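## Task

Find the bread roll on a shelf in one of the storage bays and move it onto the desk, with no other object moved there. Everything else must stay on its shelf, table or counter. The robot must not fall over or finish leaning. The roll must rest on the desk by itself, not held by the robot. At the end, open the gripper and back the robot away.

## Robot and tools

ROBOT. A Hello Robot Stretch 3 in a physics simulator, with a single arm. It has a two-wheel base (0.33 m long, 0.34 m wide), a lift that moves the arm up and down a mast, and a telescoping arm that reaches out to the robot's RIGHT side. The gripper cannot move forward on its own: drive the base to shift it along the robot's forward axis. Turns on the spot pivot about the wheel-axle midpoint, 0.05 m behind the front edge. Stowed (arm in, wrist folded) the robot sweeps a 0.28 m radius when turning; an unfolded level wrist reaches outside that circle. Loose objects may occasionally get nudged by something else.

FRAMES. Base frame: origin on the floor between the drive wheels, x forward, y left, z up. Odometry frame is the base frame where the scene began. hand_pose is reported in the base frame, at the point where closed fingertips meet; with all wrist joints at zero its x axis points up, y back along the arm toward the mast, z toward the robot's rear. Fingertips are round pads 0.04 m wide.

TOOL execute_actions. Argument "actions": a list holding exactly one action (or empty, which just reports state and images). Optional "cameras": list from head_camera, nav_camera, wrist_camera, all; omitted/null/["all"] gives every camera, [] gives none. An action may contain:
- "base": one command only. {"translate_m": d} is an offset in metres along the robot's current heading, forward positive, range -1 to 1. {"rotate_rad": d} is an in-place turn offset in radians, left/counter-clockwise positive, range -3.2 to 3.2. No sideways motion. Offsets count from the base position in the latest state report.
- "joints": a dictionary by joint name of absolute targets: lift_m 0 to 1.1 (arm height on mast, m); arm_m 0 to 0.52 (extension, m); wrist_yaw_rad -1.345 to 4.42 (0 along the arm, positive toward the front, 3.0 folded over the base); wrist_pitch_rad -1.57 to 0.451 (0 level, negative tips fingers down); wrist_roll_rad -2.911 to 2.911 (0 fingers side by side); gripper_m -0.089 to 0.179 (bigger is wider; real fingertip gap is about 0.007 less when nearly shut, 0.025 less fully open, zero below 0.007); head_pan_rad -3.953 to 1.73 (0 forward, positive left, -1.57 looks along the arm); head_tilt_rad -1.53 to 0.419 (negative down). Tolerances: lift and arm ±0.004, yaw/roll ±0.02, pitch ±0.05, gripper ±0.004, head ±0.02.
- "contact_limits": only {"arm_m": effort percent 1 to 100}, stopping the arm once its motor effort hits that value (negative sign when retracting). Low values are gentle; too low stops instantly. Values above the maximum are clipped.
All motions in an action start together; one action runs at most 15 s. Unknown keys or out-of-range values make the whole call refused with no motion. Anything not named in an action may keep pushing toward its earlier target. If a result reports a stop, later calls in the same reply are skipped.

Other tools: wait {seconds: 0 to 10} lets the simulation run and returns state and images. zoom_image {camera, region:[x0,y0,x1,y1]} in pixels of that camera's latest full image, at most 504x504. finished_scene {scene: number} ends the current scene irreversibly and reports success; do it only once the object sits on the desk unaided and the robot has released it and moved away. Sending a reply with no tool call ends everything.

RESULT LINES. base_status / joint_status: how each motion ended: done (for the base: wheels turned the commanded amount, slip included), off_target (stopped short and may still push), contact_stop, time_out, torque_fault (old target dropped; it holds where it stopped unless slack or off). on_its_own: what was not commanded this call; "held at" is the held target, not the position. joint_positions, base_odometry (wheel-count based; heading -3.142 to 3.142, left positive), turned_by_wheels and turned_by_imu since last result, base_tilt in degrees (forward/right positive, with fixed bias up to ~4°). motor_effort in percent, positive toward higher values, with peak in brackets; readings are biased and noisy. A rest effort outside its normal range suggests pushing or a load. Positive wheel effort drives forward. lidar_m: 12 distances from base origin, 30° sectors starting straight ahead and going counter-clockwise (4th left, 7th behind, 10th right), plane 0.17 m above floor, range 0.15 to 12, "-" nothing; misses glass, thin legs, robot body, and some sectors near the mast when the lift is low. wrist_depth_mm and head_depth_mm: 7x7 median depth grids (head image is sideways), "-" out of range. Camera intrinsics: head 896x504, nav fisheye 672x504, wrist 644x364; head and nav move with head pan/tilt, wrist camera rides on the gripper.

GRIPPING. Close with gripper_m below the object's width (lower squeezes harder, but a stall guard then eases off). Open at least 0.02 above the touching value to let go. Readings don't prove a grasp; check images. Resend a different value to re-squeeze.

ORDER AND SPEED. Stowed (lift_m under 0.30, arm_m under 0.03, wrist_yaw_rad over 2.54) the base runs up to 0.30 m/s and 1.9 rad/s; otherwise 0.10 m/s and 0.63 rad/s. Fold or unfold the wrist only with lift_m between 0.32 and 0.95, pitch -0.4 and roll near 0; once folded the lift can go to 0.25. With yaw below -0.4 keep pitch at -0.5 or lower. Less robot motion time is better.

AVOID. Arm and lift stop and go slack on firm contact; a slack lift may sag under load or press on. Base, wrist and head have no contact stop and keep pushing; a wrist servo overloaded for seconds switches off for 10 s. Pushing into something rigid with the gripper above about 0.45 m, repeating a push after a contact_stop, driving while holding something fixed, or snagging furniture (especially reversing) can tip the robot. If it leans, reverse the last move in small steps, free the gripper, and lower lift_m to about 0.2 if still tipped. Avoid drops, slips, slams and hard hits, and do not disturb other objects.

Each tool is called after "Call:" as name(argument=value, ...), one argument or row to a line, values as JSON.

## Session

Call:
execute_actions(
  actions=[],
)

Scene clock: 0.00 s.
base_odometry: x=+0.000 y=+0.000 heading=+0.000 (m, m, rad; odometry frame)
turned_by_wheels: +0.000 (rad since the last result)
turned_by_imu: +0.000 (rad since the last result)
base_tilt: forward=-0.2 right=+0.8 (deg)
lidar_m: 1.19 1.22 2.17 1.69 0.97 0.81 0.81 0.94 0.85 0.86 0.99 1.13
head_depth_mm: 1862 2715 2712 2746 2731 2721 2220 / 1883 2775 2787 2800 2787 2788 2213 / 1908 2817 2836 2832 2839 2843 2182 / 1489 2881 2369 2508 2628 2738 2153 / 1940 1654 1591 1638 1710 1767 1825 / 1796 1163 1199 1227 1261 1290 1323 / 1800 1110 1114 1119 1115 1118 1127
base_status: not commanded
joint_positions: lift_m=+0.537 arm_m=+0.000 wrist_yaw_rad=+3.005 wrist_pitch_rad=-0.550 wrist_roll_rad=+0.019 gripper_m=+0.037 head_pan_rad=+0.006 head_tilt_rad=-0.020
joint_status: not commanded
motor_effort: left_wheel=+1 right_wheel=+1 lift_m=+27 arm_m=+0 wrist_yaw_rad=+1 wrist_pitch_rad=+4 wrist_roll_rad=+0 gripper_m=+0 head_pan_rad=+0 head_tilt_rad=+2 (%)
hand_pose: x=+0.0067 y=+0.0588 z=+0.5218 quat_wxyz=(+0.239, +0.698, +0.143, +0.660) (m; base frame)
wrist_depth_mm: 832 981 - - - - - / 849 - - - - - - / 854 - - - - - - / 837 886 913 931 926 940 982 / 781 773 782 811 830 821 831 / 665 680 - 704 706 731 751 / 601 618 - 632 634 630 640
pictures: head_camera (sideways: a quarter turn clockwise sets it upright), nav_camera (sideways: a quarter turn counterclockwise sets it upright), wrist_camera
Images, in order (width x height): head_camera 896x504, nav_camera 672x504, wrist_camera 644x364.

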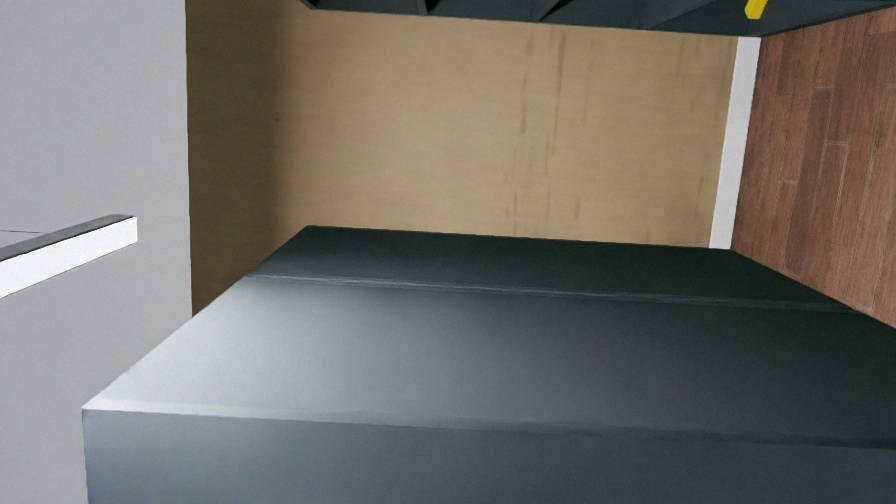

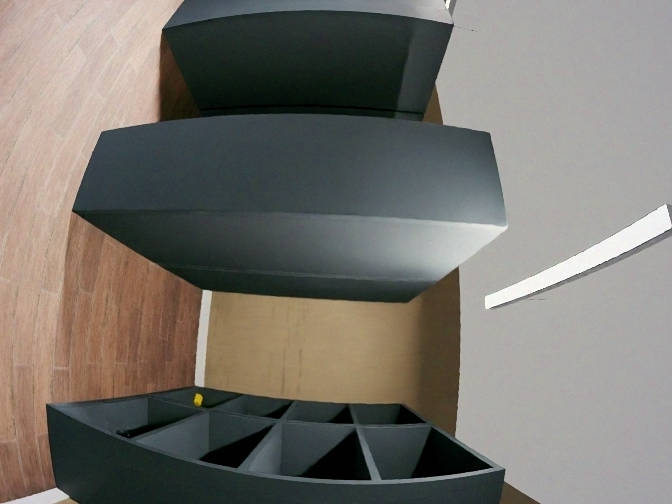

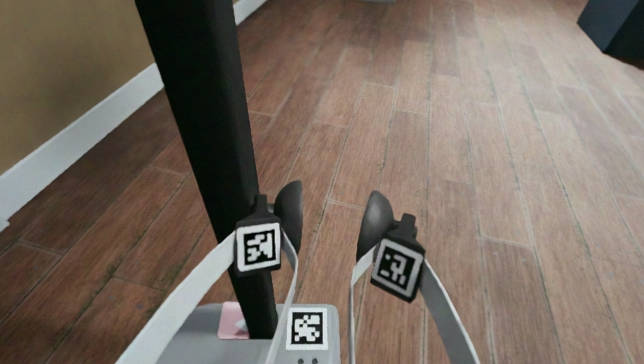

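Shelves face left (+y), in bays. Look left for the desk.

Call:
execute_actions(
  actions=[
    {"joints":{"head_pan_rad":1.6,"head_tilt_rad":-0.3}},
  ],
  cameras=["nav_camera"],
)

Scene clock: 6.20 s.
base_odometry: x=+0.000 y=+0.000 heading=+0.000 (m, m, rad; odometry frame)
turned_by_wheels: +0.000 (rad since the last result)
turned_by_imu: -0.001 (rad since the last result)
base_tilt: forward=-0.2 right=+0.8 (deg)
lidar_m: 1.19 1.22 2.17 1.70 0.97 0.82 0.81 0.94 0.85 0.85 0.99 1.13
head_depth_mm: 3262 3451 3547 3597 2864 2021 1561 / 3313 3509 3606 3794 2785 1992 1541 / 3452 3613 3676 3551 2750 1983 1541 / 2862 3159 3079 3363 2454 1954 1518 / 2086 2247 2342 2602 2512 1938 1504 / 1647 1743 1838 1950 2076 1905 1495 / 1358 1422 1487 1560 1640 1703 1485
base_status: not commanded
joint_positions: lift_m=+0.537 arm_m=+0.000 wrist_yaw_rad=+3.005 wrist_pitch_rad=-0.550 wrist_roll_rad=+0.019 gripper_m=+0.037 head_pan_rad=+1.593 head_tilt_rad=-0.296
joint_status: all done
motor_effort: left_wheel=+1(1) right_wheel=+1(1) lift_m=+27(27) arm_m=+0(0) wrist_yaw_rad=+0(1) wrist_pitch_rad=+4(4) wrist_roll_rad=+0(0) gripper_m=+0(0) head_pan_rad=+2(26) head_tilt_rad=-1(17) (%)
hand_pose: x=+0.0067 y=+0.0588 z=+0.5218 quat_wxyz=(+0.239, +0.698, +0.143, +0.660) (m; base frame)
wrist_depth_mm: 805 985 - - - - - / 827 - - - - - - / 864 - - - - - - / 846 904 938 950 943 932 999 / 749 779 791 793 809 833 850 / 670 669 - 710 685 730 735 / 602 615 - 619 627 640 642
pictures: nav_camera (sideways: a quarter turn counterclockwise sets it upright)
Images, in order (width x height): nav_camera 672x504.

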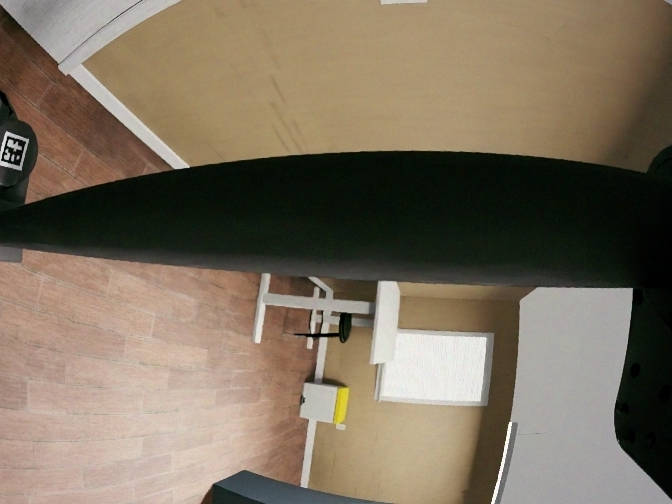

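Call:
execute_actions(
  actions=[
    {"base":{"rotate_rad":1.57},"joints":{"head_pan_rad":-1.57,"head_tilt_rad":-0.3}},
  ],
  cameras=[],
)

Call:
execute_actions(
  actions=[
    {"base":{"translate_m":0.5}},
  ],
  cameras=["nav_camera"],
)

Scene clock: 26.63 s.
base_odometry: x=+0.000 y=+0.000 heading=+1.570 (m, m, rad; odometry frame)
turned_by_wheels: +1.570 (rad since the last result)
turned_by_imu: +1.578 (rad since the last result)
base_tilt: forward=-0.3 right=+1.0 (deg)
lidar_m: 1.69 0.97 0.81 0.81 0.94 0.85 0.85 0.99 1.13 1.19 1.22 2.17
head_depth_mm: 2447 2581 2686 2806 2703 2013 1556 / 2485 2641 2763 2891 2797 1984 1541 / 2552 2703 2844 2960 2765 1968 1539 / 1948 2073 2306 2590 2556 1952 1530 / 1342 1444 1554 1681 1822 1821 1509 / 1049 1109 1171 1243 1321 1414 1413 / 997 1051 1111 1184 1262 1342 1414
base_status: done
joint_positions: lift_m=+0.537 arm_m=+0.000 wrist_yaw_rad=+3.005 wrist_pitch_rad=-0.550 wrist_roll_rad=+0.019 gripper_m=+0.037 head_pan_rad=-1.563 head_tilt_rad=-0.297
joint_status: all done
motor_effort: left_wheel=-2(3) right_wheel=+3(6) lift_m=+27(27) arm_m=+1(1) wrist_yaw_rad=+1(0) wrist_pitch_rad=+4(4) wrist_roll_rad=+0(0) gripper_m=+0(0) head_pan_rad=-2(26) head_tilt_rad=-1(1) (%)
hand_pose: x=+0.0067 y=+0.0588 z=+0.5218 quat_wxyz=(+0.239, +0.698, +0.143, +0.660) (m; base frame)
wrist_depth_mm: 839 962 911 863 805 763 712 / 829 - - 985 884 851 816 / 890 - - - - 961 880 / 859 871 896 949 954 950 975 / 771 773 792 795 812 825 846 / 663 695 - 692 690 705 735 / 603 612 - 633 641 633 648
pictures: none
No camera images: the call's "cameras" was empty. Leave "cameras" out to get every camera's image.

Scene clock: 32.60 s.
base_odometry: x=+0.001 y=+0.500 heading=+1.570 (m, m, rad; odometry frame)
turned_by_wheels: +0.000 (rad since the last result)
turned_by_imu: -0.001 (rad since the last result)
base_tilt: forward=-0.2 right=+0.9 (deg)
lidar_m: 1.43 0.82 0.71 0.71 0.79 1.34 1.34 1.47 2.24 1.19 1.84 3.04
head_depth_mm: 2559 2690 2779 2962 2848 2013 1552 / 1008 1076 2801 2987 2786 1994 1539 / 1022 1071 1128 1188 1259 1353 1446 / 1042 1094 1156 1218 1292 1372 1438 / 1065 1123 1186 1258 1330 1418 1471 / 2812 2894 2999 3181 2493 1844 1500 / 2822 2455 2539 2681 2569 1895 1483
base_status: done
joint_positions: lift_m=+0.537 arm_m=+0.000 wrist_yaw_rad=+3.005 wrist_pitch_rad=-0.550 wrist_roll_rad=+0.019 gripper_m=+0.037 head_pan_rad=-1.563 head_tilt_rad=-0.297
joint_status: not commanded
motor_effort: left_wheel=-1(2) right_wheel=+3(7) lift_m=+27(27) arm_m=+1(0) wrist_yaw_rad=+0(1) wrist_pitch_rad=+4(4) wrist_roll_rad=+0(0) gripper_m=+0(0) head_pan_rad=-3(2) head_tilt_rad=-1(1) (%)
hand_pose: x=+0.0067 y=+0.0588 z=+0.5218 quat_wxyz=(+0.239, +0.698, +0.143, +0.660) (m; base frame)
wrist_depth_mm: 928 876 773 751 696 663 615 / - 963 838 847 802 728 681 / - - 997 968 908 817 757 / 862 909 913 950 946 907 839 / 755 790 776 797 811 840 849 / 666 677 - 698 693 723 731 / 600 623 - 624 637 653 652
pictures: nav_camera (sideways: a quarter turn counterclockwise sets it upright)
Images, in order (width x height): nav_camera 672x504.

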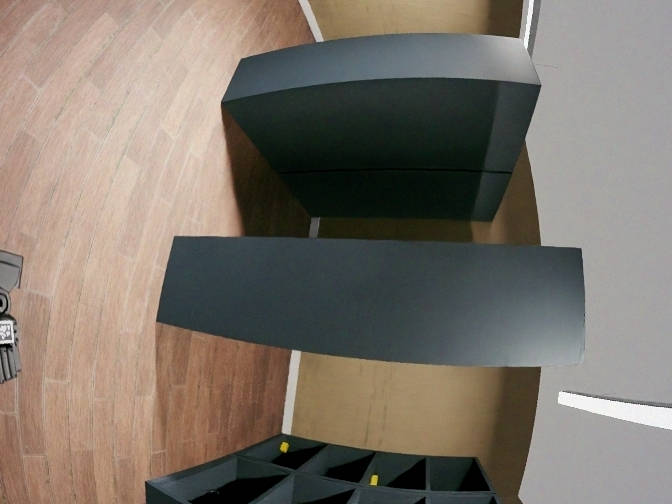

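Call:
execute_actions(
  actions=[
    {"base":{"translate_m":0.5},"joints":{"head_pan_rad":-2.0,"head_tilt_rad":-0.2}},
  ],
  cameras=["nav_camera"],
)

Scene clock: 48.17 s.
base_odometry: x=+0.001 y=+1.000 heading=+1.570 (m, m, rad; odometry frame)
turned_by_wheels: +0.000 (rad since the last result)
turned_by_imu: -0.002 (rad since the last result)
base_tilt: forward=-0.1 right=+0.8 (deg)
lidar_m: 1.18 0.68 0.58 0.58 0.67 1.12 1.82 1.89 1.31 1.31 1.61 2.60
head_depth_mm: 2859 3145 3173 2468 2576 2268 1688 / 2894 3143 3238 3340 3203 2234 1688 / 1200 1253 1315 3247 2937 2145 1670 / 1175 1226 1275 1338 1400 1459 1525 / 1147 1197 1246 1302 1364 1419 1484 / 1149 1192 1237 1296 1356 1405 1468 / 2697 2781 2908 3040 3058 2113 1622
base_status: done
joint_positions: lift_m=+0.537 arm_m=+0.000 wrist_yaw_rad=+3.005 wrist_pitch_rad=-0.550 wrist_roll_rad=+0.019 gripper_m=+0.037 head_pan_rad=-1.993 head_tilt_rad=-0.211
joint_status: all done
motor_effort: left_wheel=-1(2) right_wheel=+3(7) lift_m=+27(27) arm_m=+1(1) wrist_yaw_rad=+1(0) wrist_pitch_rad=+4(4) wrist_roll_rad=+0(0) gripper_m=+0(0) head_pan_rad=-3(20) head_tilt_rad=+4(13) (%)
hand_pose: x=+0.0067 y=+0.0588 z=+0.5218 quat_wxyz=(+0.239, +0.698, +0.143, +0.660) (m; base frame)
wrist_depth_mm: 755 747 652 622 581 546 510 / 872 850 726 697 634 601 565 / - 964 865 809 741 681 636 / 875 891 887 893 836 774 722 / 761 776 775 809 820 821 790 / 686 690 - 699 686 715 744 / 598 615 - 637 621 643 662
pictures: nav_camera (sideways: a quarter turn counterclockwise sets it upright)
Images, in order (width x height): nav_camera 672x504.

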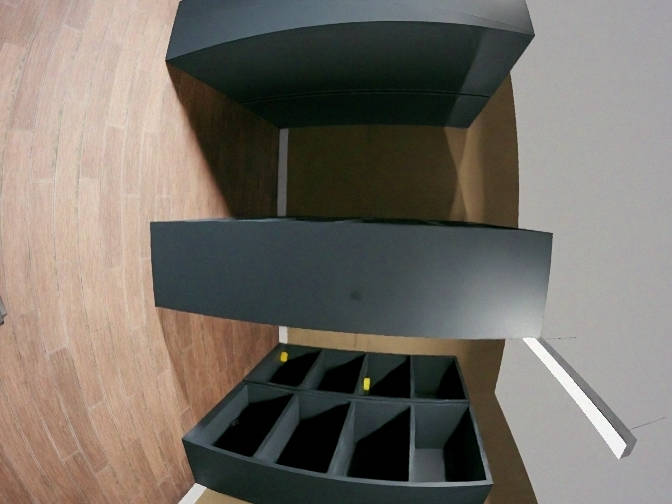

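Call:
execute_actions(
  actions=[
    {"joints":{"head_pan_rad":-2.2,"head_tilt_rad":-0.2}},
  ],
  cameras=["head_camera"],
)

Scene clock: 54.47 s.
base_odometry: x=+0.001 y=+1.000 heading=+1.570 (m, m, rad; odometry frame)
turned_by_wheels: +0.000 (rad since the last result)
turned_by_imu: -0.001 (rad since the last result)
base_tilt: forward=-0.2 right=+0.9 (deg)
lidar_m: 1.18 0.68 0.58 0.58 0.67 1.12 1.82 1.89 1.31 1.31 1.61 2.60
head_depth_mm: 2428 2435 2490 2446 2206 1975 1698 / 2738 2427 2503 2634 2622 2238 1693 / 2943 3273 3383 2709 2715 2231 1667 / 3010 3147 3290 3427 3187 2194 1664 / 1197 1247 1304 1368 1436 1973 1544 / 1155 1197 1245 1301 1355 1421 1477 / 1104 1148 1193 1242 1297 1361 1418
base_status: not commanded
joint_positions: lift_m=+0.537 arm_m=+0.000 wrist_yaw_rad=+3.005 wrist_pitch_rad=-0.550 wrist_roll_rad=+0.019 gripper_m=+0.037 head_pan_rad=-2.193 head_tilt_rad=-0.211
joint_status: all done
motor_effort: left_wheel=-1(2) right_wheel=+3(3) lift_m=+27(27) arm_m=-1(0) wrist_yaw_rad=-1(0) wrist_pitch_rad=+4(4) wrist_roll_rad=+0(0) gripper_m=+0(0) head_pan_rad=-2(12) head_tilt_rad=+4(4) (%)
hand_pose: x=+0.0067 y=+0.0588 z=+0.5218 quat_wxyz=(+0.239, +0.698, +0.143, +0.660) (m; base frame)
wrist_depth_mm: 753 745 658 624 578 547 505 / 877 820 723 699 655 599 567 / 987 948 846 810 761 669 622 / 877 902 917 890 834 784 714 / 757 774 786 817 811 814 796 / 663 687 - 722 695 733 731 / 602 616 - 632 638 652 647
pictures: head_camera (sideways: a quarter turn clockwise sets it upright)
Images, in order (width x height): head_camera 896x504.

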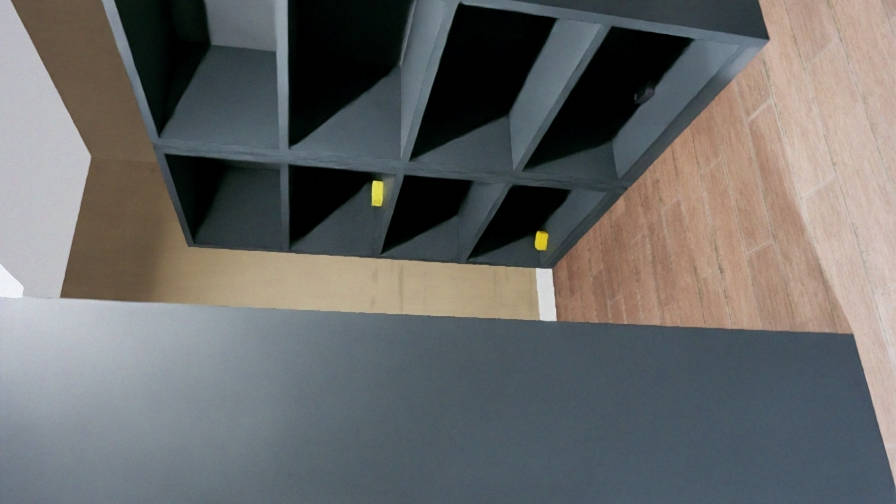

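Call:
execute_actions(
  actions=[
    {"base":{"translate_m":0.9},"joints":{"head_pan_rad":-2.0}},
  ],
  cameras=["nav_camera"],
)

Scene clock: 69.23 s.
base_odometry: x=+0.002 y=+1.900 heading=+1.569 (m, m, rad; odometry frame)
turned_by_wheels: +0.000 (rad since the last result)
turned_by_imu: -0.003 (rad since the last result)
base_tilt: forward=-0.2 right=+0.9 (deg)
lidar_m: 0.72 0.41 0.35 0.35 0.41 0.70 2.68 1.79 1.76 1.54 1.93 0.38
head_depth_mm: 2321 1587 1642 1708 1802 1882 1708 / 2711 2381 2490 2583 2165 1894 1692 / 2910 3214 2532 2574 2679 2210 1669 / 2970 3225 3334 3463 3255 2214 1658 / 3020 3173 3263 3388 3245 2170 1635 / 2878 3051 3217 3384 2951 2158 1624 / 1299 1352 1401 1463 1528 1597 1613
base_status: done
joint_positions: lift_m=+0.537 arm_m=+0.000 wrist_yaw_rad=+3.005 wrist_pitch_rad=-0.550 wrist_roll_rad=+0.019 gripper_m=+0.037 head_pan_rad=-2.007 head_tilt_rad=-0.211
joint_status: all done
motor_effort: left_wheel=-1(3) right_wheel=+3(7) lift_m=+27(27) arm_m=+0(1) wrist_yaw_rad=-1(0) wrist_pitch_rad=+4(4) wrist_roll_rad=+0(0) gripper_m=+0(0) head_pan_rad=+2(14) head_tilt_rad=+4(4) (%)
hand_pose: x=+0.0067 y=+0.0588 z=+0.5218 quat_wxyz=(+0.239, +0.698, +0.143, +0.660) (m; base frame)
wrist_depth_mm: 487 461 407 388 368 344 322 / 576 530 463 439 408 383 353 / 695 624 530 507 463 427 397 / 831 734 674 578 535 494 447 / 754 792 762 695 613 569 523 / 667 674 - 713 664 648 613 / 589 613 - 623 632 633 640
pictures: nav_camera (sideways: a quarter turn counterclockwise sets it upright)
Images, in order (width x height): nav_camera 672x504.

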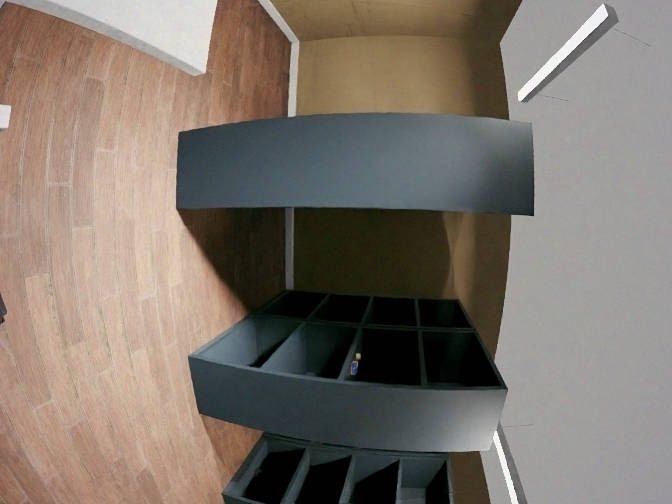

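Call:
execute_actions(
  actions=[
    {"base":{"rotate_rad":-1.57},"joints":{"head_pan_rad":0,"head_tilt_rad":-0.3}},
  ],
  cameras=["nav_camera"],
)

Scene clock: 79.90 s.
base_odometry: x=+0.003 y=+1.900 heading=+0.000 (m, m, rad; odometry frame)
turned_by_wheels: -1.570 (rad since the last result)
turned_by_imu: -1.580 (rad since the last result)
base_tilt: forward=-0.1 right=+0.7 (deg)
lidar_m: 1.54 1.93 0.38 0.72 0.41 0.35 0.35 0.41 0.71 2.68 1.79 1.77
head_depth_mm: 2850 2977 3136 3339 2840 2020 1564 / 1340 2987 3178 3351 2796 1981 1550 / 1330 1391 1467 1549 1657 1768 1532 / 1351 1419 1501 1582 1679 1767 1521 / 1418 1474 1555 1650 1739 1794 1511 / 3132 3381 3494 3654 2622 1916 1492 / 3223 3393 3602 3713 2607 1879 1475
base_status: done
joint_positions: lift_m=+0.537 arm_m=+0.000 wrist_yaw_rad=+3.005 wrist_pitch_rad=-0.550 wrist_roll_rad=+0.019 gripper_m=+0.037 head_pan_rad=-0.007 head_tilt_rad=-0.297
joint_status: all done
motor_effort: left_wheel=+3(5) right_wheel=-2(5) lift_m=+27(27) arm_m=+0(1) wrist_yaw_rad=+0(1) wrist_pitch_rad=+4(4) wrist_roll_rad=+0(0) gripper_m=+0(0) head_pan_rad=+2(26) head_tilt_rad=-1(10) (%)
hand_pose: x=+0.0067 y=+0.0588 z=+0.5218 quat_wxyz=(+0.239, +0.698, +0.143, +0.660) (m; base frame)
wrist_depth_mm: 349 422 851 - 995 - - / 360 454 942 - 451 - - / 375 499 999 - 504 - - / 379 527 810 925 594 974 984 / 392 553 739 741 765 855 862 / 409 569 - 708 692 693 747 / 424 539 - 627 645 641 660
pictures: nav_camera (sideways: a quarter turn counterclockwise sets it upright)
Images, in order (width x height): nav_camera 672x504.

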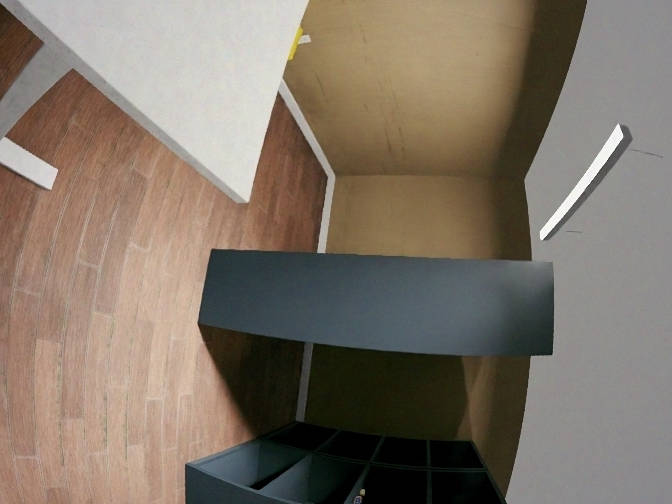

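Call:
execute_actions(
  actions=[
    {"base":{"rotate_rad":-0.6}},
  ],
  cameras=[],
)

Call:
execute_actions(
  actions=[
    {"base":{"translate_m":1.0}},
  ],
  cameras=[],
)

Call:
execute_actions(
  actions=[
    {"base":{"rotate_rad":0.6}},
  ],
  cameras=["nav_camera"],
)

Scene clock: 90.17 s.
base_odometry: x=+0.003 y=+1.900 heading=-0.600 (m, m, rad; odometry frame)
turned_by_wheels: -0.600 (rad since the last result)
turned_by_imu: -0.604 (rad since the last result)
base_tilt: forward=-0.2 right=+0.8 (deg)
lidar_m: 1.76 1.54 2.02 0.38 0.84 0.43 0.36 0.35 0.39 0.62 2.68 1.88
head_depth_mm: 1637 1724 1874 3190 2826 2017 1558 / 1544 1646 1754 1882 2020 2004 1542 / 1953 2371 1730 1827 1936 1977 1544 / 2298 2342 2494 2650 2571 1952 1525 / 3042 3155 3326 3486 2675 1939 1510 / 2919 3085 3294 3401 2623 1903 1490 / 2813 2998 3137 3321 2589 1881 1475
base_status: done
joint_positions: lift_m=+0.537 arm_m=+0.000 wrist_yaw_rad=+3.005 wrist_pitch_rad=-0.550 wrist_roll_rad=+0.019 gripper_m=+0.037 head_pan_rad=-0.007 head_tilt_rad=-0.297
joint_status: not commanded
motor_effort: left_wheel=+3(5) right_wheel=-3(5) lift_m=+27(27) arm_m=+0(0) wrist_yaw_rad=-1(0) wrist_pitch_rad=+4(3) wrist_roll_rad=+0(0) gripper_m=+0(0) head_pan_rad=+2(2) head_tilt_rad=-1(1) (%)
hand_pose: x=+0.0067 y=+0.0588 z=+0.5218 quat_wxyz=(+0.239, +0.698, +0.143, +0.660) (m; base frame)
wrist_depth_mm: 817 - 399 - - - - / 736 - 458 - - - - / 699 - 518 - - - - / 658 888 661 918 974 973 982 / 602 755 732 785 829 823 826 / 568 661 - 696 688 733 725 / 527 623 - 625 645 641 650
pictures: none
No camera images: the call's "cameras" was empty. Leave "cameras" out to get every camera's image.

Scene clock: 101.13 s.
base_odometry: x=+0.828 y=+1.335 heading=-0.600 (m, m, rad; odometry frame)
turned_by_wheels: +0.000 (rad since the last result)
turned_by_imu: -0.002 (rad since the last result)
base_tilt: forward=-0.1 right=+0.9 (deg)
lidar_m: 1.57 0.93 0.72 2.00 2.00 1.09 1.30 1.29 1.43 2.24 1.98 0.79
head_depth_mm: 1321 715 713 748 800 875 959 / 1455 1419 1590 1141 1493 878 922 / 1409 1471 1595 1241 1635 1217 1404 / 1352 1423 1532 1609 1631 1761 1471 / 1904 2227 2327 2183 2161 1796 1504 / 2131 2200 2333 2476 2525 1910 1497 / 2051 2144 2291 2389 2471 1890 1471
base_status: done
joint_positions: lift_m=+0.537 arm_m=+0.000 wrist_yaw_rad=+3.005 wrist_pitch_rad=-0.550 wrist_roll_rad=+0.019 gripper_m=+0.037 head_pan_rad=-0.007 head_tilt_rad=-0.297
joint_status: not commanded
motor_effort: left_wheel=+3(6) right_wheel=-2(3) lift_m=+27(27) arm_m=+0(0) wrist_yaw_rad=+1(0) wrist_pitch_rad=+4(4) wrist_roll_rad=+0(0) gripper_m=+0(0) head_pan_rad=+2(2) head_tilt_rad=-1(1) (%)
hand_pose: x=+0.0067 y=+0.0588 z=+0.5218 quat_wxyz=(+0.239, +0.698, +0.143, +0.660) (m; base frame)
wrist_depth_mm: - - - - 951 680 644 / - - - - - 733 803 / - - - - - 811 - / 854 906 915 955 941 905 981 / 764 783 781 807 799 838 854 / 673 677 - 714 691 733 738 / 600 616 - 619 635 649 647
pictures: none
No camera images: the call's "cameras" was empty. Leave "cameras" out to get every camera's image.

Scene clock: 103.07 s.
base_odometry: x=+0.828 y=+1.335 heading=+0.000 (m, m, rad; odometry frame)
turned_by_wheels: +0.600 (rad since the last result)
turned_by_imu: +0.603 (rad since the last result)
base_tilt: forward=-0.1 right=+0.9 (deg)
lidar_m: 0.80 0.72 2.00 1.70 1.50 1.29 1.29 1.49 2.35 1.98 0.79 1.56
head_depth_mm: 2050 2159 2264 2390 2486 2028 1556 / 2096 2187 2320 2442 2560 2009 1553 / 2131 2237 2365 2479 2604 1997 1537 / 1517 1680 1873 2133 2342 1944 1513 / 1068 1143 1239 1338 1464 1612 1463 / 821 867 920 979 1041 1105 1190 / 668 701 733 766 805 850 893
base_status: done
joint_positions: lift_m=+0.537 arm_m=+0.000 wrist_yaw_rad=+3.005 wrist_pitch_rad=-0.550 wrist_roll_rad=+0.019 gripper_m=+0.037 head_pan_rad=-0.007 head_tilt_rad=-0.297
joint_status: not commanded
motor_effort: left_wheel=-1(3) right_wheel=+3(6) lift_m=+27(27) arm_m=+0(0) wrist_yaw_rad=+1(1) wrist_pitch_rad=+4(4) wrist_roll_rad=+0(0) gripper_m=+0(0) head_pan_rad=+2(2) head_tilt_rad=-1(1) (%)
hand_pose: x=+0.0067 y=+0.0588 z=+0.5218 quat_wxyz=(+0.239, +0.698, +0.143, +0.660) (m; base frame)
wrist_depth_mm: - - - - - - - / - - - - - - - / - - - - - - 935 / 899 888 891 928 951 938 855 / 761 772 781 815 829 815 799 / 684 694 - 701 680 707 717 / 602 612 - 632 632 635 665
pictures: nav_camera (sideways: a quarter turn counterclockwise sets it upright)
Images, in order (width x height): nav_camera 672x504.

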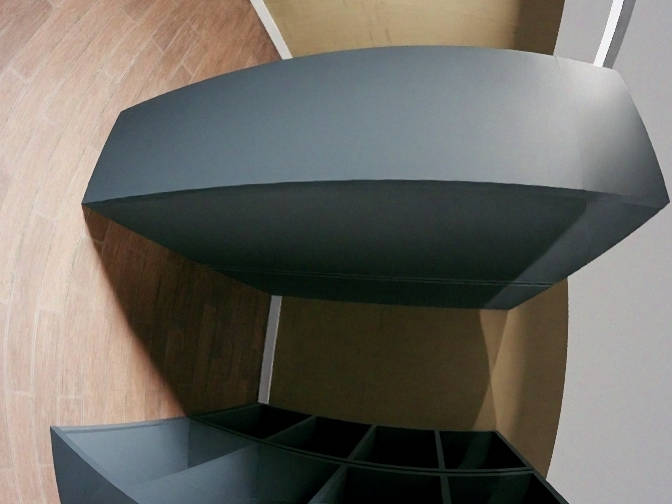

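Too near the left shelf; shift right a bit more.

Call:
execute_actions(
  actions=[
    {"base":{"rotate_rad":-0.5}},
  ],
  cameras=[],
)

Call:
execute_actions(
  actions=[
    {"base":{"translate_m":0.4}},
  ],
  cameras=[],
)

Call:
execute_actions(
  actions=[
    {"base":{"rotate_rad":0.5}},
  ],
  cameras=[],
)

Call:
execute_actions(
  actions=[
    {"base":{"translate_m":0.5},"joints":{"head_pan_rad":-1.57}},
  ],
  cameras=["nav_camera"],
)

Scene clock: 116.20 s.
base_odometry: x=+0.828 y=+1.335 heading=-0.500 (m, m, rad; odometry frame)
turned_by_wheels: -0.500 (rad since the last result)
turned_by_imu: -0.504 (rad since the last result)
base_tilt: forward=-0.3 right=+0.7 (deg)
lidar_m: 1.56 0.77 0.72 2.00 1.42 1.09 1.29 1.29 1.51 2.35 1.97 0.79
head_depth_mm: 1431 1293 1552 1183 1426 832 879 / 1394 1433 1569 1266 1671 1187 1372 / 1355 1420 1524 1589 1649 1729 1459 / 2038 2220 2336 2236 1744 1777 1520 / 2144 2263 2367 2524 2583 1930 1505 / 2092 2191 2331 2470 2546 1893 1491 / 2046 2145 2271 2398 2487 1893 1492
base_status: done
joint_positions: lift_m=+0.537 arm_m=+0.000 wrist_yaw_rad=+3.005 wrist_pitch_rad=-0.550 wrist_roll_rad=+0.019 gripper_m=+0.037 head_pan_rad=-0.007 head_tilt_rad=-0.297
joint_status: not commanded
motor_effort: left_wheel=+3(6) right_wheel=-2(5) lift_m=+27(27) arm_m=+0(1) wrist_yaw_rad=+1(1) wrist_pitch_rad=+4(4) wrist_roll_rad=+0(0) gripper_m=+0(0) head_pan_rad=+2(2) head_tilt_rad=-1(1) (%)
hand_pose: x=+0.0067 y=+0.0588 z=+0.5218 quat_wxyz=(+0.239, +0.698, +0.143, +0.660) (m; base frame)
wrist_depth_mm: - - - - - 744 575 / - - - - - 784 651 / - - - - - 802 781 / 853 894 900 945 950 906 990 / 767 779 783 799 812 831 833 / 676 690 - 700 695 723 749 / 613 621 - 626 639 642 644
pictures: none
No camera images: the call's "cameras" was empty. Leave "cameras" out to get every camera's image.

Scene clock: 121.17 s.
base_odometry: x=+1.179 y=+1.143 heading=-0.500 (m, m, rad; odometry frame)
turned_by_wheels: +0.000 (rad since the last result)
turned_by_imu: -0.001 (rad since the last result)
base_tilt: forward=-0.2 right=+0.8 (deg)
lidar_m: 1.17 0.96 0.56 0.54 2.09 1.46 1.68 1.67 1.96 2.25 0.47 0.49
head_depth_mm: 1045 980 1190 1184 734 1194 926 / 1015 1056 1146 1149 1299 1185 922 / 1011 1056 1113 1144 1259 1216 1397 / 1824 1887 1999 2082 1532 1421 1425 / 1804 1883 1989 2109 2225 1931 1511 / 1763 1846 1955 2067 2220 1906 1498 / 1715 1804 1890 2007 2141 1892 1476
base_status: done
joint_positions: lift_m=+0.537 arm_m=+0.000 wrist_yaw_rad=+3.005 wrist_pitch_rad=-0.550 wrist_roll_rad=+0.019 gripper_m=+0.037 head_pan_rad=-0.007 head_tilt_rad=-0.297
joint_status: not commanded
motor_effort: left_wheel=+3(7) right_wheel=-3(4) lift_m=+27(27) arm_m=-1(0) wrist_yaw_rad=+2(2) wrist_pitch_rad=+4(4) wrist_roll_rad=+0(0) gripper_m=+0(0) head_pan_rad=+2(2) head_tilt_rad=-1(1) (%)
hand_pose: x=+0.0067 y=+0.0588 z=+0.5218 quat_wxyz=(+0.239, +0.698, +0.143, +0.660) (m; base frame)
wrist_depth_mm: - - - 829 577 638 696 / - - - 915 660 717 802 / - - - - 761 861 981 / 866 904 906 906 905 968 - / 769 770 775 824 804 819 828 / 688 689 - 701 696 724 742 / 594 632 - 626 636 652 639
pictures: none
No camera images: the call's "cameras" was empty. Leave "cameras" out to get every camera's image.

Scene clock: 122.93 s.
base_odometry: x=+1.179 y=+1.143 heading=+0.000 (m, m, rad; odometry frame)
turned_by_wheels: +0.500 (rad since the last result)
turned_by_imu: +0.503 (rad since the last result)
base_tilt: forward=-0.1 right=+0.7 (deg)
lidar_m: 1.00 0.57 0.54 2.09 1.46 1.68 1.68 1.94 2.25 0.47 0.49 1.17
head_depth_mm: 1727 1810 1890 2005 2093 1994 1564 / 1757 1849 1937 2048 2166 1987 1540 / 1804 1889 1975 2092 2211 1975 1532 / 1815 1899 2011 2136 2274 1952 1520 / 1333 1431 1544 1667 1826 1823 1504 / 1044 1099 1158 1224 1305 1385 1408 / 835 873 914 953 1007 1062 1114
base_status: done
joint_positions: lift_m=+0.537 arm_m=+0.000 wrist_yaw_rad=+3.005 wrist_pitch_rad=-0.550 wrist_roll_rad=+0.019 gripper_m=+0.037 head_pan_rad=-0.007 head_tilt_rad=-0.297
joint_status: not commanded
motor_effort: left_wheel=-1(5) right_wheel=+3(7) lift_m=+27(27) arm_m=+0(0) wrist_yaw_rad=+0(1) wrist_pitch_rad=+4(4) wrist_roll_rad=+0(0) gripper_m=+0(0) head_pan_rad=+2(2) head_tilt_rad=-1(1) (%)
hand_pose: x=+0.0067 y=+0.0588 z=+0.5218 quat_wxyz=(+0.239, +0.698, +0.143, +0.660) (m; base frame)
wrist_depth_mm: - - - - - 644 434 / - - - - - 590 480 / - - - - - 592 534 / 891 877 896 970 964 679 608 / 763 780 770 788 819 764 697 / 666 669 - 701 708 724 735 / 599 610 - 642 642 656 645
pictures: none
No camera images: the call's "cameras" was empty. Leave "cameras" out to get every camera's image.

Scene clock: 128.90 s.
base_odometry: x=+1.679 y=+1.143 heading=+0.000 (m, m, rad; odometry frame)
turned_by_wheels: +0.000 (rad since the last result)
turned_by_imu: -0.001 (rad since the last result)
base_tilt: forward=-0.3 right=+0.9 (deg)
lidar_m: 0.76 0.43 0.37 0.37 0.42 1.83 2.16 2.49 0.59 1.00 0.82 1.59
head_depth_mm: 444 852 898 935 694 1047 921 / 459 874 918 958 681 1068 917 / 474 896 941 973 662 1092 912 / 490 917 961 998 630 1113 902 / 507 936 987 1016 651 1145 891 / 523 961 1013 1038 677 1132 888 / 540 980 1027 1013 703 1122 875
base_status: done
joint_positions: lift_m=+0.537 arm_m=+0.000 wrist_yaw_rad=+3.005 wrist_pitch_rad=-0.550 wrist_roll_rad=+0.019 gripper_m=+0.037 head_pan_rad=-1.563 head_tilt_rad=-0.297
joint_status: all done
motor_effort: left_wheel=-1(2) right_wheel=+3(6) lift_m=+27(27) arm_m=+1(1) wrist_yaw_rad=+0(1) wrist_pitch_rad=+4(4) wrist_roll_rad=+0(0) gripper_m=+0(0) head_pan_rad=-2(26) head_tilt_rad=-1(1) (%)
hand_pose: x=+0.0067 y=+0.0588 z=+0.5218 quat_wxyz=(+0.239, +0.698, +0.143, +0.660) (m; base frame)
wrist_depth_mm: - - 425 399 377 353 332 / - - 473 452 422 391 365 / - - 549 523 482 437 409 / 869 901 693 609 553 507 464 / 752 775 785 719 625 598 530 / 666 683 - 711 695 679 623 / 606 617 - 633 629 645 652
pictures: nav_camera (sideways: a quarter turn counterclockwise sets it upright)
Images, in order (width x height): nav_camera 672x504.

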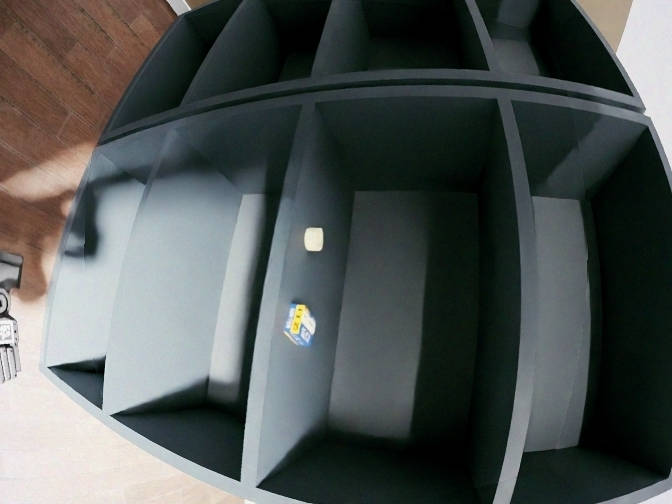

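Call:
execute_actions(
  actions=[
    {"joints":{"head_tilt_rad":-0.2}},
  ],
  cameras=["head_camera"],
)

Scene clock: 142.37 s.
base_odometry: x=+1.679 y=+1.143 heading=+0.000 (m, m, rad; odometry frame)
turned_by_wheels: +0.000 (rad since the last result)
turned_by_imu: -0.001 (rad since the last result)
base_tilt: forward=-0.1 right=+0.8 (deg)
lidar_m: 0.76 0.43 0.37 0.37 0.42 1.83 2.16 2.49 0.59 0.99 0.81 1.59
head_depth_mm: 835 526 896 931 844 562 1009 / 854 546 913 947 830 581 1006 / 872 568 936 973 816 604 990 / 892 590 960 997 801 605 986 / 913 614 984 1021 788 622 978 / 936 640 1010 1050 767 1133 966 / 950 667 1025 1065 760 1125 955
base_status: not commanded
joint_positions: lift_m=+0.537 arm_m=+0.000 wrist_yaw_rad=+3.005 wrist_pitch_rad=-0.550 wrist_roll_rad=+0.019 gripper_m=+0.037 head_pan_rad=-1.563 head_tilt_rad=-0.212
joint_status: all done
motor_effort: left_wheel=-1(1) right_wheel=+3(3) lift_m=+27(27) arm_m=+1(0) wrist_yaw_rad=+1(0) wrist_pitch_rad=+4(4) wrist_roll_rad=+0(0) gripper_m=+0(0) head_pan_rad=-2(3) head_tilt_rad=+5(13) (%)
hand_pose: x=+0.0067 y=+0.0588 z=+0.5218 quat_wxyz=(+0.239, +0.698, +0.143, +0.660) (m; base frame)
wrist_depth_mm: - - 422 404 381 354 332 / - - 474 458 423 394 372 / - - 551 520 475 439 411 / 887 899 689 592 547 508 461 / 754 760 801 732 619 593 525 / 671 676 - 716 698 684 632 / 592 611 - 632 626 651 662
pictures: head_camera (sideways: a quarter turn clockwise sets it upright)
Images, in order (width x height): head_camera 896x504.

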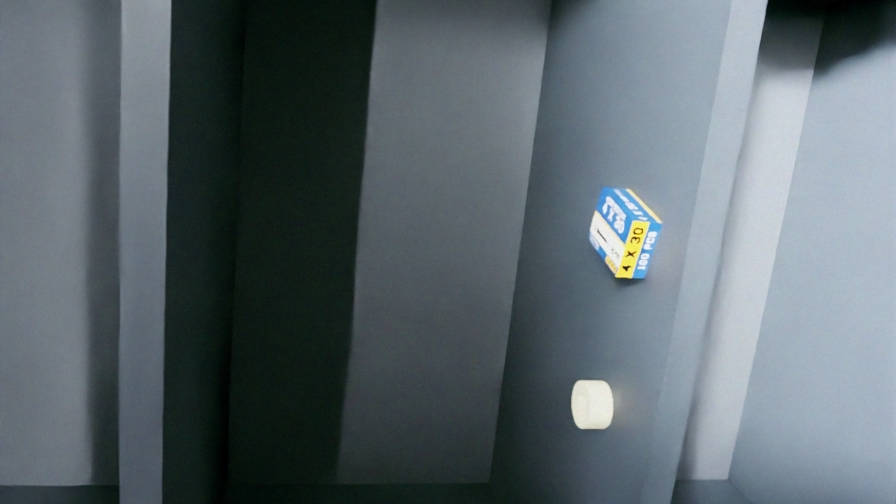

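A cup-like cylinder, not bread. Go on to the far column.

Call:
execute_actions(
  actions=[
    {"base":{"translate_m":0.9},"joints":{"head_tilt_rad":-0.3}},
  ],
  cameras=["nav_camera"],
)

Scene clock: 166.37 s.
base_odometry: x=+2.579 y=+1.143 heading=+0.001 (m, m, rad; odometry frame)
turned_by_wheels: +0.001 (rad since the last result)
turned_by_imu: +0.430 (rad since the last result)
base_tilt: forward=-0.4 right=+0.8 (deg)
lidar_m: 0.20 0.16 0.16 0.18 0.28 2.96 1.27 0.75 0.94 0.98 0.80 0.40
head_depth_mm: 1068 1036 1146 1152 1220 1189 922 / 1134 1123 1237 1126 1333 1173 969 / 1164 1200 1309 1096 1445 1164 1350 / 1018 1053 1168 1148 1361 1155 1428 / 908 953 1024 1072 1172 1216 1331 / 869 920 973 1030 1101 1166 1264 / 792 835 873 923 975 1033 1103
base_status: translate_m off_target (by the wheels' count: +0.8999 of +0.9000)
joint_positions: lift_m=+0.537 arm_m=+0.000 wrist_yaw_rad=+3.005 wrist_pitch_rad=-0.555 wrist_roll_rad=+0.019 gripper_m=+0.037 head_pan_rad=-1.565 head_tilt_rad=-0.301
joint_status: all done
on_its_own: left_wheel is at rest, and its effort (+25) is outside its rest range (-18 to +18)
motor_effort: left_wheel=+25(69) right_wheel=+2(23) lift_m=+27(27) arm_m=-1(1) wrist_yaw_rad=+1(1) wrist_pitch_rad=+6(6) wrist_roll_rad=+0(0) gripper_m=+0(0) head_pan_rad=-2(2) head_tilt_rad=+1(9) (%)
hand_pose: x=+0.0067 y=+0.0580 z=+0.5207 quat_wxyz=(+0.241, +0.698, +0.145, +0.659) (m; base frame)
wrist_depth_mm: 709 468 284 245 196 165 143 / - 557 320 271 216 179 153 / - 717 373 309 241 196 165 / 885 858 473 351 264 216 180 / 763 768 763 414 285 240 195 / 665 686 - 506 366 269 215 / 600 612 - 575 439 306 239
pictures: nav_camera (sideways: a quarter turn counterclockwise sets it upright)
Images, in order (width x height): nav_camera 672x504.

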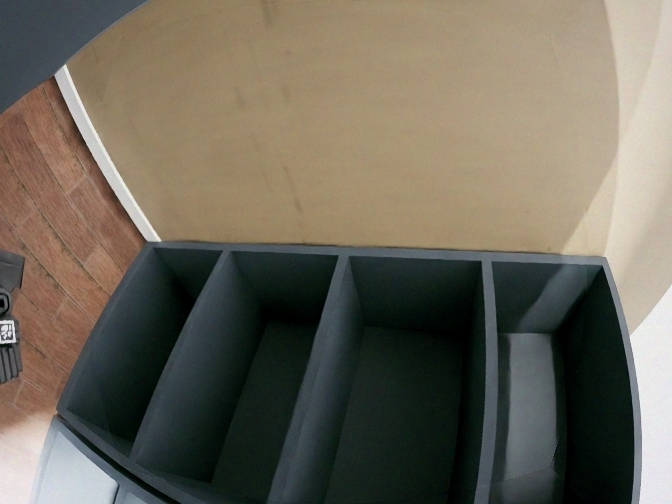

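Call:
execute_actions(
  actions=[
    {"base":{"translate_m":-0.2}},
  ],
  cameras=[],
)

Call:
execute_actions(
  actions=[
    {"base":{"rotate_rad":-0.5}},
  ],
  cameras=[],
)

Call:
execute_actions(
  actions=[
    {"base":{"translate_m":-0.8}},
  ],
  cameras=[],
)

Scene clock: 178.43 s.
base_odometry: x=+2.379 y=+1.143 heading=+0.001 (m, m, rad; odometry frame)
turned_by_wheels: +0.000 (rad since the last result)
turned_by_imu: -0.001 (rad since the last result)
base_tilt: forward=-0.2 right=+0.7 (deg)
lidar_m: 0.36 0.29 0.29 0.32 0.49 2.80 1.07 1.08 0.62 1.11 0.95 0.71
head_depth_mm: 938 979 1030 1046 689 1137 922 / 1001 1039 1102 1105 766 1171 910 / 1074 1121 1183 1101 1264 1169 906 / 1159 1206 1282 1073 1385 1146 961 / 1084 1135 1238 1050 1398 1139 1332 / 987 1031 1111 1114 1246 1174 1354 / 900 953 1007 1059 1137 1196 1283
base_status: done
joint_positions: lift_m=+0.537 arm_m=+0.000 wrist_yaw_rad=+3.005 wrist_pitch_rad=-0.555 wrist_roll_rad=+0.019 gripper_m=+0.037 head_pan_rad=-1.565 head_tilt_rad=-0.301
joint_status: not commanded
motor_effort: left_wheel=+2(22) right_wheel=+1(3) lift_m=+27(27) arm_m=+1(0) wrist_yaw_rad=+1(0) wrist_pitch_rad=+6(6) wrist_roll_rad=+0(0) gripper_m=+0(0) head_pan_rad=-2(2) head_tilt_rad=+1(1) (%)
hand_pose: x=+0.0067 y=+0.0580 z=+0.5207 quat_wxyz=(+0.241, +0.698, +0.145, +0.659) (m; base frame)
wrist_depth_mm: - 801 476 396 324 273 238 / - 985 533 449 356 308 253 / - - 607 503 393 343 274 / 884 899 792 574 437 356 297 / 764 776 765 682 497 397 321 / 669 676 - 689 584 443 354 / 588 612 - 629 629 498 390
pictures: none
No camera images: the call's "cameras" was empty. Leave "cameras" out to get every camera's image.

Scene clock: 180.23 s.
base_odometry: x=+2.379 y=+1.143 heading=-0.499 (m, m, rad; odometry frame)
turned_by_wheels: -0.500 (rad since the last result)
turned_by_imu: -0.503 (rad since the last result)
base_tilt: forward=-0.2 right=+0.8 (deg)
lidar_m: 0.67 0.35 0.29 0.29 0.32 0.51 2.80 1.07 1.08 0.62 1.09 0.95
head_depth_mm: 519 928 976 1015 687 1140 919 / 511 536 570 947 678 1152 911 / 516 548 581 610 644 691 756 / 899 973 1028 986 690 1060 815 / 595 988 1047 1047 727 1138 890 / 620 1005 1062 1022 760 1123 882 / 643 1020 1082 997 752 1118 874
base_status: done
joint_positions: lift_m=+0.537 arm_m=+0.000 wrist_yaw_rad=+3.005 wrist_pitch_rad=-0.555 wrist_roll_rad=+0.019 gripper_m=+0.037 head_pan_rad=-1.565 head_tilt_rad=-0.301
joint_status: not commanded
motor_effort: left_wheel=+3(6) right_wheel=-2(6) lift_m=+27(27) arm_m=+0(1) wrist_yaw_rad=+0(1) wrist_pitch_rad=+5(6) wrist_roll_rad=+0(0) gripper_m=+0(0) head_pan_rad=-2(2) head_tilt_rad=+1(1) (%)
hand_pose: x=+0.0067 y=+0.0580 z=+0.5207 quat_wxyz=(+0.241, +0.698, +0.145, +0.659) (m; base frame)
wrist_depth_mm: 375 358 333 322 312 293 281 / 429 410 375 361 349 326 313 / 508 482 437 426 397 370 351 / 619 573 533 497 453 423 397 / 730 715 669 626 524 504 469 / 681 685 - 694 677 612 556 / 592 621 - 620 625 632 649
pictures: none
No camera images: the call's "cameras" was empty. Leave "cameras" out to get every camera's image.

Scene clock: 189.20 s.
base_odometry: x=+1.676 y=+1.526 heading=-0.499 (m, m, rad; odometry frame)
turned_by_wheels: +0.000 (rad since the last result)
turned_by_imu: -0.001 (rad since the last result)
base_tilt: forward=-0.3 right=+0.9 (deg)
lidar_m: 1.01 0.53 0.44 0.43 2.46 1.72 2.02 2.25 0.48 0.93 0.91 0.89
head_depth_mm: 371 589 539 484 466 492 1420 / 380 810 849 882 645 523 618 / 390 824 867 910 666 542 904 / 402 834 883 920 656 538 897 / 413 850 897 933 644 1019 890 / 424 864 914 942 607 1039 882 / 435 879 930 961 591 1036 873
base_status: done
joint_positions: lift_m=+0.537 arm_m=+0.000 wrist_yaw_rad=+3.005 wrist_pitch_rad=-0.555 wrist_roll_rad=+0.019 gripper_m=+0.037 head_pan_rad=-1.565 head_tilt_rad=-0.301
joint_status: not commanded
motor_effort: left_wheel=+3(4) right_wheel=-2(5) lift_m=+27(27) arm_m=+1(1) wrist_yaw_rad=+1(0) wrist_pitch_rad=+6(5) wrist_roll_rad=+0(0) gripper_m=+0(0) head_pan_rad=-2(2) head_tilt_rad=+0(0) (%)
hand_pose: x=+0.0067 y=+0.0580 z=+0.5207 quat_wxyz=(+0.241, +0.698, +0.145, +0.659) (m; base frame)
wrist_depth_mm: - - - 470 442 428 404 / - - - 531 503 472 445 / - - - 615 575 536 508 / 872 868 893 699 662 627 577 / 763 778 759 780 762 741 666 / 680 684 - 692 680 714 727 / 607 619 - 627 633 642 647
pictures: none
No camera images: the call's "cameras" was empty. Leave "cameras" out to get every camera's image.

Call:
execute_actions(
  actions=[
    {"base":{"translate_m":-0.35}},
  ],
  cameras=[],
)

Call:
execute_actions(
  actions=[
    {"base":{"rotate_rad":-1.5}},
  ],
  cameras=[],
)

Call:
execute_actions(
  actions=[
    {"base":{"translate_m":0.95}},
  ],
  cameras=[],
)

Call:
execute_actions(
  actions=[
    {"base":{"rotate_rad":1.57},"joints":{"head_pan_rad":0}},
  ],
  cameras=["nav_camera"],
)

Scene clock: 203.63 s.
base_odometry: x=+1.369 y=+1.694 heading=-0.499 (m, m, rad; odometry frame)
turned_by_wheels: +0.000 (rad since the last result)
turned_by_imu: -0.001 (rad since the last result)
base_tilt: forward=-0.2 right=+0.8 (deg)
lidar_m: 1.16 0.60 0.55 2.10 1.46 1.46 1.67 1.86 2.25 0.51 0.47 1.17
head_depth_mm: 1881 1978 2086 2180 2337 1997 1559 / 1911 2002 2111 2237 2373 1978 1540 / 1927 2045 2170 2272 2407 1972 1524 / 1877 2002 2042 2200 2352 1936 1508 / 696 748 811 883 2139 1784 1406 / 510 540 570 607 645 689 740 / 402 420 440 461 483 506 533
base_status: done
joint_positions: lift_m=+0.537 arm_m=+0.000 wrist_yaw_rad=+3.005 wrist_pitch_rad=-0.555 wrist_roll_rad=+0.019 gripper_m=+0.037 head_pan_rad=-1.565 head_tilt_rad=-0.301
joint_status: not commanded
motor_effort: left_wheel=+3(4) right_wheel=-2(5) lift_m=+27(27) arm_m=+0(0) wrist_yaw_rad=-1(1) wrist_pitch_rad=+5(5) wrist_roll_rad=+0(0) gripper_m=+0(0) head_pan_rad=-2(1) head_tilt_rad=+1(0) (%)
hand_pose: x=+0.0067 y=+0.0580 z=+0.5207 quat_wxyz=(+0.241, +0.698, +0.145, +0.659) (m; base frame)
wrist_depth_mm: - - - - - 536 460 / - - - - - 547 515 / - - - - - 615 573 / 891 883 892 941 900 707 662 / 762 766 783 810 811 801 780 / 675 687 - 691 700 724 727 / 615 624 - 624 630 646 641
pictures: none
No camera images: the call's "cameras" was empty. Leave "cameras" out to get every camera's image.

Scene clock: 207.00 s.
base_odometry: x=+1.369 y=+1.694 heading=-1.999 (m, m, rad; odometry frame)
turned_by_wheels: -1.500 (rad since the last result)
turned_by_imu: -1.509 (rad since the last result)
base_tilt: forward=-0.3 right=+0.9 (deg)
lidar_m: 0.47 0.48 1.17 1.02 0.58 0.54 2.10 1.46 1.68 1.68 1.93 2.24
head_depth_mm: 1389 1460 1529 1619 1715 1798 1554 / 1425 1494 1577 1660 1753 1837 1543 / 1452 1523 1604 1705 1786 1864 1529 / 1491 1566 1639 1742 1848 1917 1514 / 1535 1608 1698 1798 1898 1937 1499 / 1556 1644 1741 1845 1961 1903 1497 / 1596 1671 1786 1899 2013 1872 1481
base_status: done
joint_positions: lift_m=+0.537 arm_m=+0.000 wrist_yaw_rad=+3.005 wrist_pitch_rad=-0.555 wrist_roll_rad=+0.019 gripper_m=+0.037 head_pan_rad=-1.565 head_tilt_rad=-0.301
joint_status: not commanded
motor_effort: left_wheel=+3(5) right_wheel=-2(5) lift_m=+26(27) arm_m=+0(1) wrist_yaw_rad=+0(1) wrist_pitch_rad=+5(6) wrist_roll_rad=+0(0) gripper_m=+0(0) head_pan_rad=-2(2) head_tilt_rad=+0(1) (%)
hand_pose: x=+0.0067 y=+0.0580 z=+0.5207 quat_wxyz=(+0.241, +0.698, +0.145, +0.659) (m; base frame)
wrist_depth_mm: 480 596 - - - - 916 / 494 649 - - - - - / 522 695 - - - - - / 585 733 892 925 961 927 867 / 724 739 785 817 798 810 738 / 677 678 - 695 697 708 657 / 593 611 - 627 638 642 513
pictures: none
No camera images: the call's "cameras" was empty. Leave "cameras" out to get every camera's image.

Scene clock: 217.50 s.
base_odometry: x=+0.975 y=+0.829 heading=-1.999 (m, m, rad; odometry frame)
turned_by_wheels: +0.000 (rad since the last result)
turned_by_imu: +1.471 (rad since the last result)
base_tilt: forward=-0.3 right=+0.9 (deg)
lidar_m: - 1.21 0.97 0.97 1.86 1.82 1.81 1.95 1.79 0.20 0.15 -
head_depth_mm: 1552 1631 1708 1803 1871 1969 1624 / 1558 1623 1706 1814 1884 1974 1605 / 1542 1630 1700 1800 1889 1968 1600 / 1551 1610 1697 1776 1888 1943 1575 / 1513 1448 1647 1505 1723 1803 1524 / 1519 1578 1661 1509 1596 1758 1508 / - - 300 306 307 321 328
base_status: done
joint_positions: lift_m=+0.537 arm_m=+0.000 wrist_yaw_rad=+3.005 wrist_pitch_rad=-0.556 wrist_roll_rad=+0.019 gripper_m=+0.037 head_pan_rad=-1.694 head_tilt_rad=-0.259
joint_status: not commanded
motor_effort: left_wheel=+6(65) right_wheel=+14(65) lift_m=+27(28) arm_m=+0(1) wrist_yaw_rad=+0(3) wrist_pitch_rad=+6(7) wrist_roll_rad=+0(0) gripper_m=+0(0) head_pan_rad=+38(47) head_tilt_rad=-15(25) (%)
hand_pose: x=+0.0066 y=+0.0579 z=+0.5206 quat_wxyz=(+0.241, +0.697, +0.145, +0.659) (m; base frame)
wrist_depth_mm: - - - - 975 917 867 / - - - - - - 980 / - - - - - - 104 / 876 910 882 940 968 968 101 / 751 768 764 790 819 161 98 / 661 672 - 711 686 145 95 / 595 620 - 641 609 138 93
pictures: none
No camera images: the call's "cameras" was empty. Leave "cameras" out to get every camera's image.

Scene clock: 221.00 s.
base_odometry: x=+0.975 y=+0.829 heading=-0.430 (m, m, rad; odometry frame)
turned_by_wheels: +1.569 (rad since the last result)
turned_by_imu: +0.761 (rad since the last result)
base_tilt: forward=-0.2 right=+0.7 (deg)
lidar_m: 1.12 1.05 2.18 1.84 1.71 1.72 1.87 1.60 0.31 0.21 0.19 0.19
head_depth_mm: 1531 1656 1795 1947 2087 - - / 1374 1473 1595 1745 1920 1975 1570 / 1248 1331 1450 1547 1683 1822 1530 / 1145 1222 1295 1393 1501 1632 1525 / 1055 1120 1186 1269 1365 1455 1494 / 984 1035 1098 1157 1237 1318 1398 / 917 963 1013 1071 1134 1203 1288
base_status: done
joint_positions: lift_m=+0.537 arm_m=+0.000 wrist_yaw_rad=+2.952 wrist_pitch_rad=-0.555 wrist_roll_rad=+0.018 gripper_m=+0.037 head_pan_rad=-0.007 head_tilt_rad=-0.300
joint_status: all done
on_its_own: wrist_yaw_rad is held at +2.962, not at its first target +3.005, by its stall guard, which is not easing now
motor_effort: left_wheel=-1(11) right_wheel=+17(34) lift_m=+27(27) arm_m=+0(1) wrist_yaw_rad=+11(46) wrist_pitch_rad=+6(6) wrist_roll_rad=+0(0) gripper_m=+0(0) head_pan_rad=+2(48) head_tilt_rad=+0(15) (%)
hand_pose: x=+0.0173 y=+0.0562 z=+0.5206 quat_wxyz=(+0.259, +0.701, +0.127, +0.652) (m; base frame)
wrist_depth_mm: - - - - - - - / - - - - - - - / - - - - - - - / 847 900 930 923 923 956 970 / 755 759 - 809 795 836 826 / 666 687 - 706 689 721 722 / 606 611 - 630 628 636 639
pictures: nav_camera (sideways: a quarter turn counterclockwise sets it upright)
Images, in order (width x height): nav_camera 672x504.

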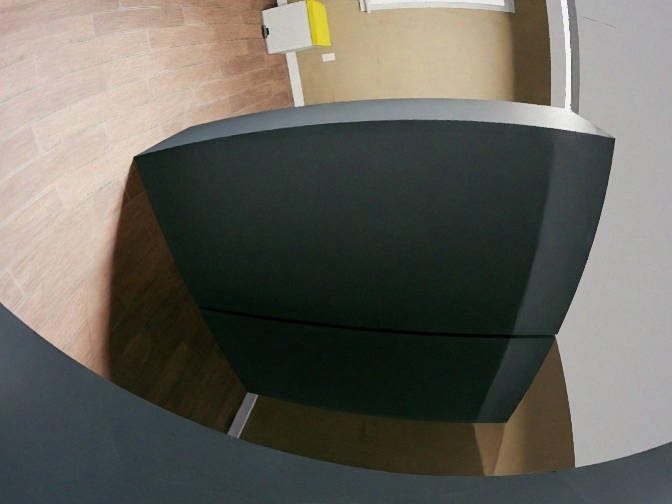

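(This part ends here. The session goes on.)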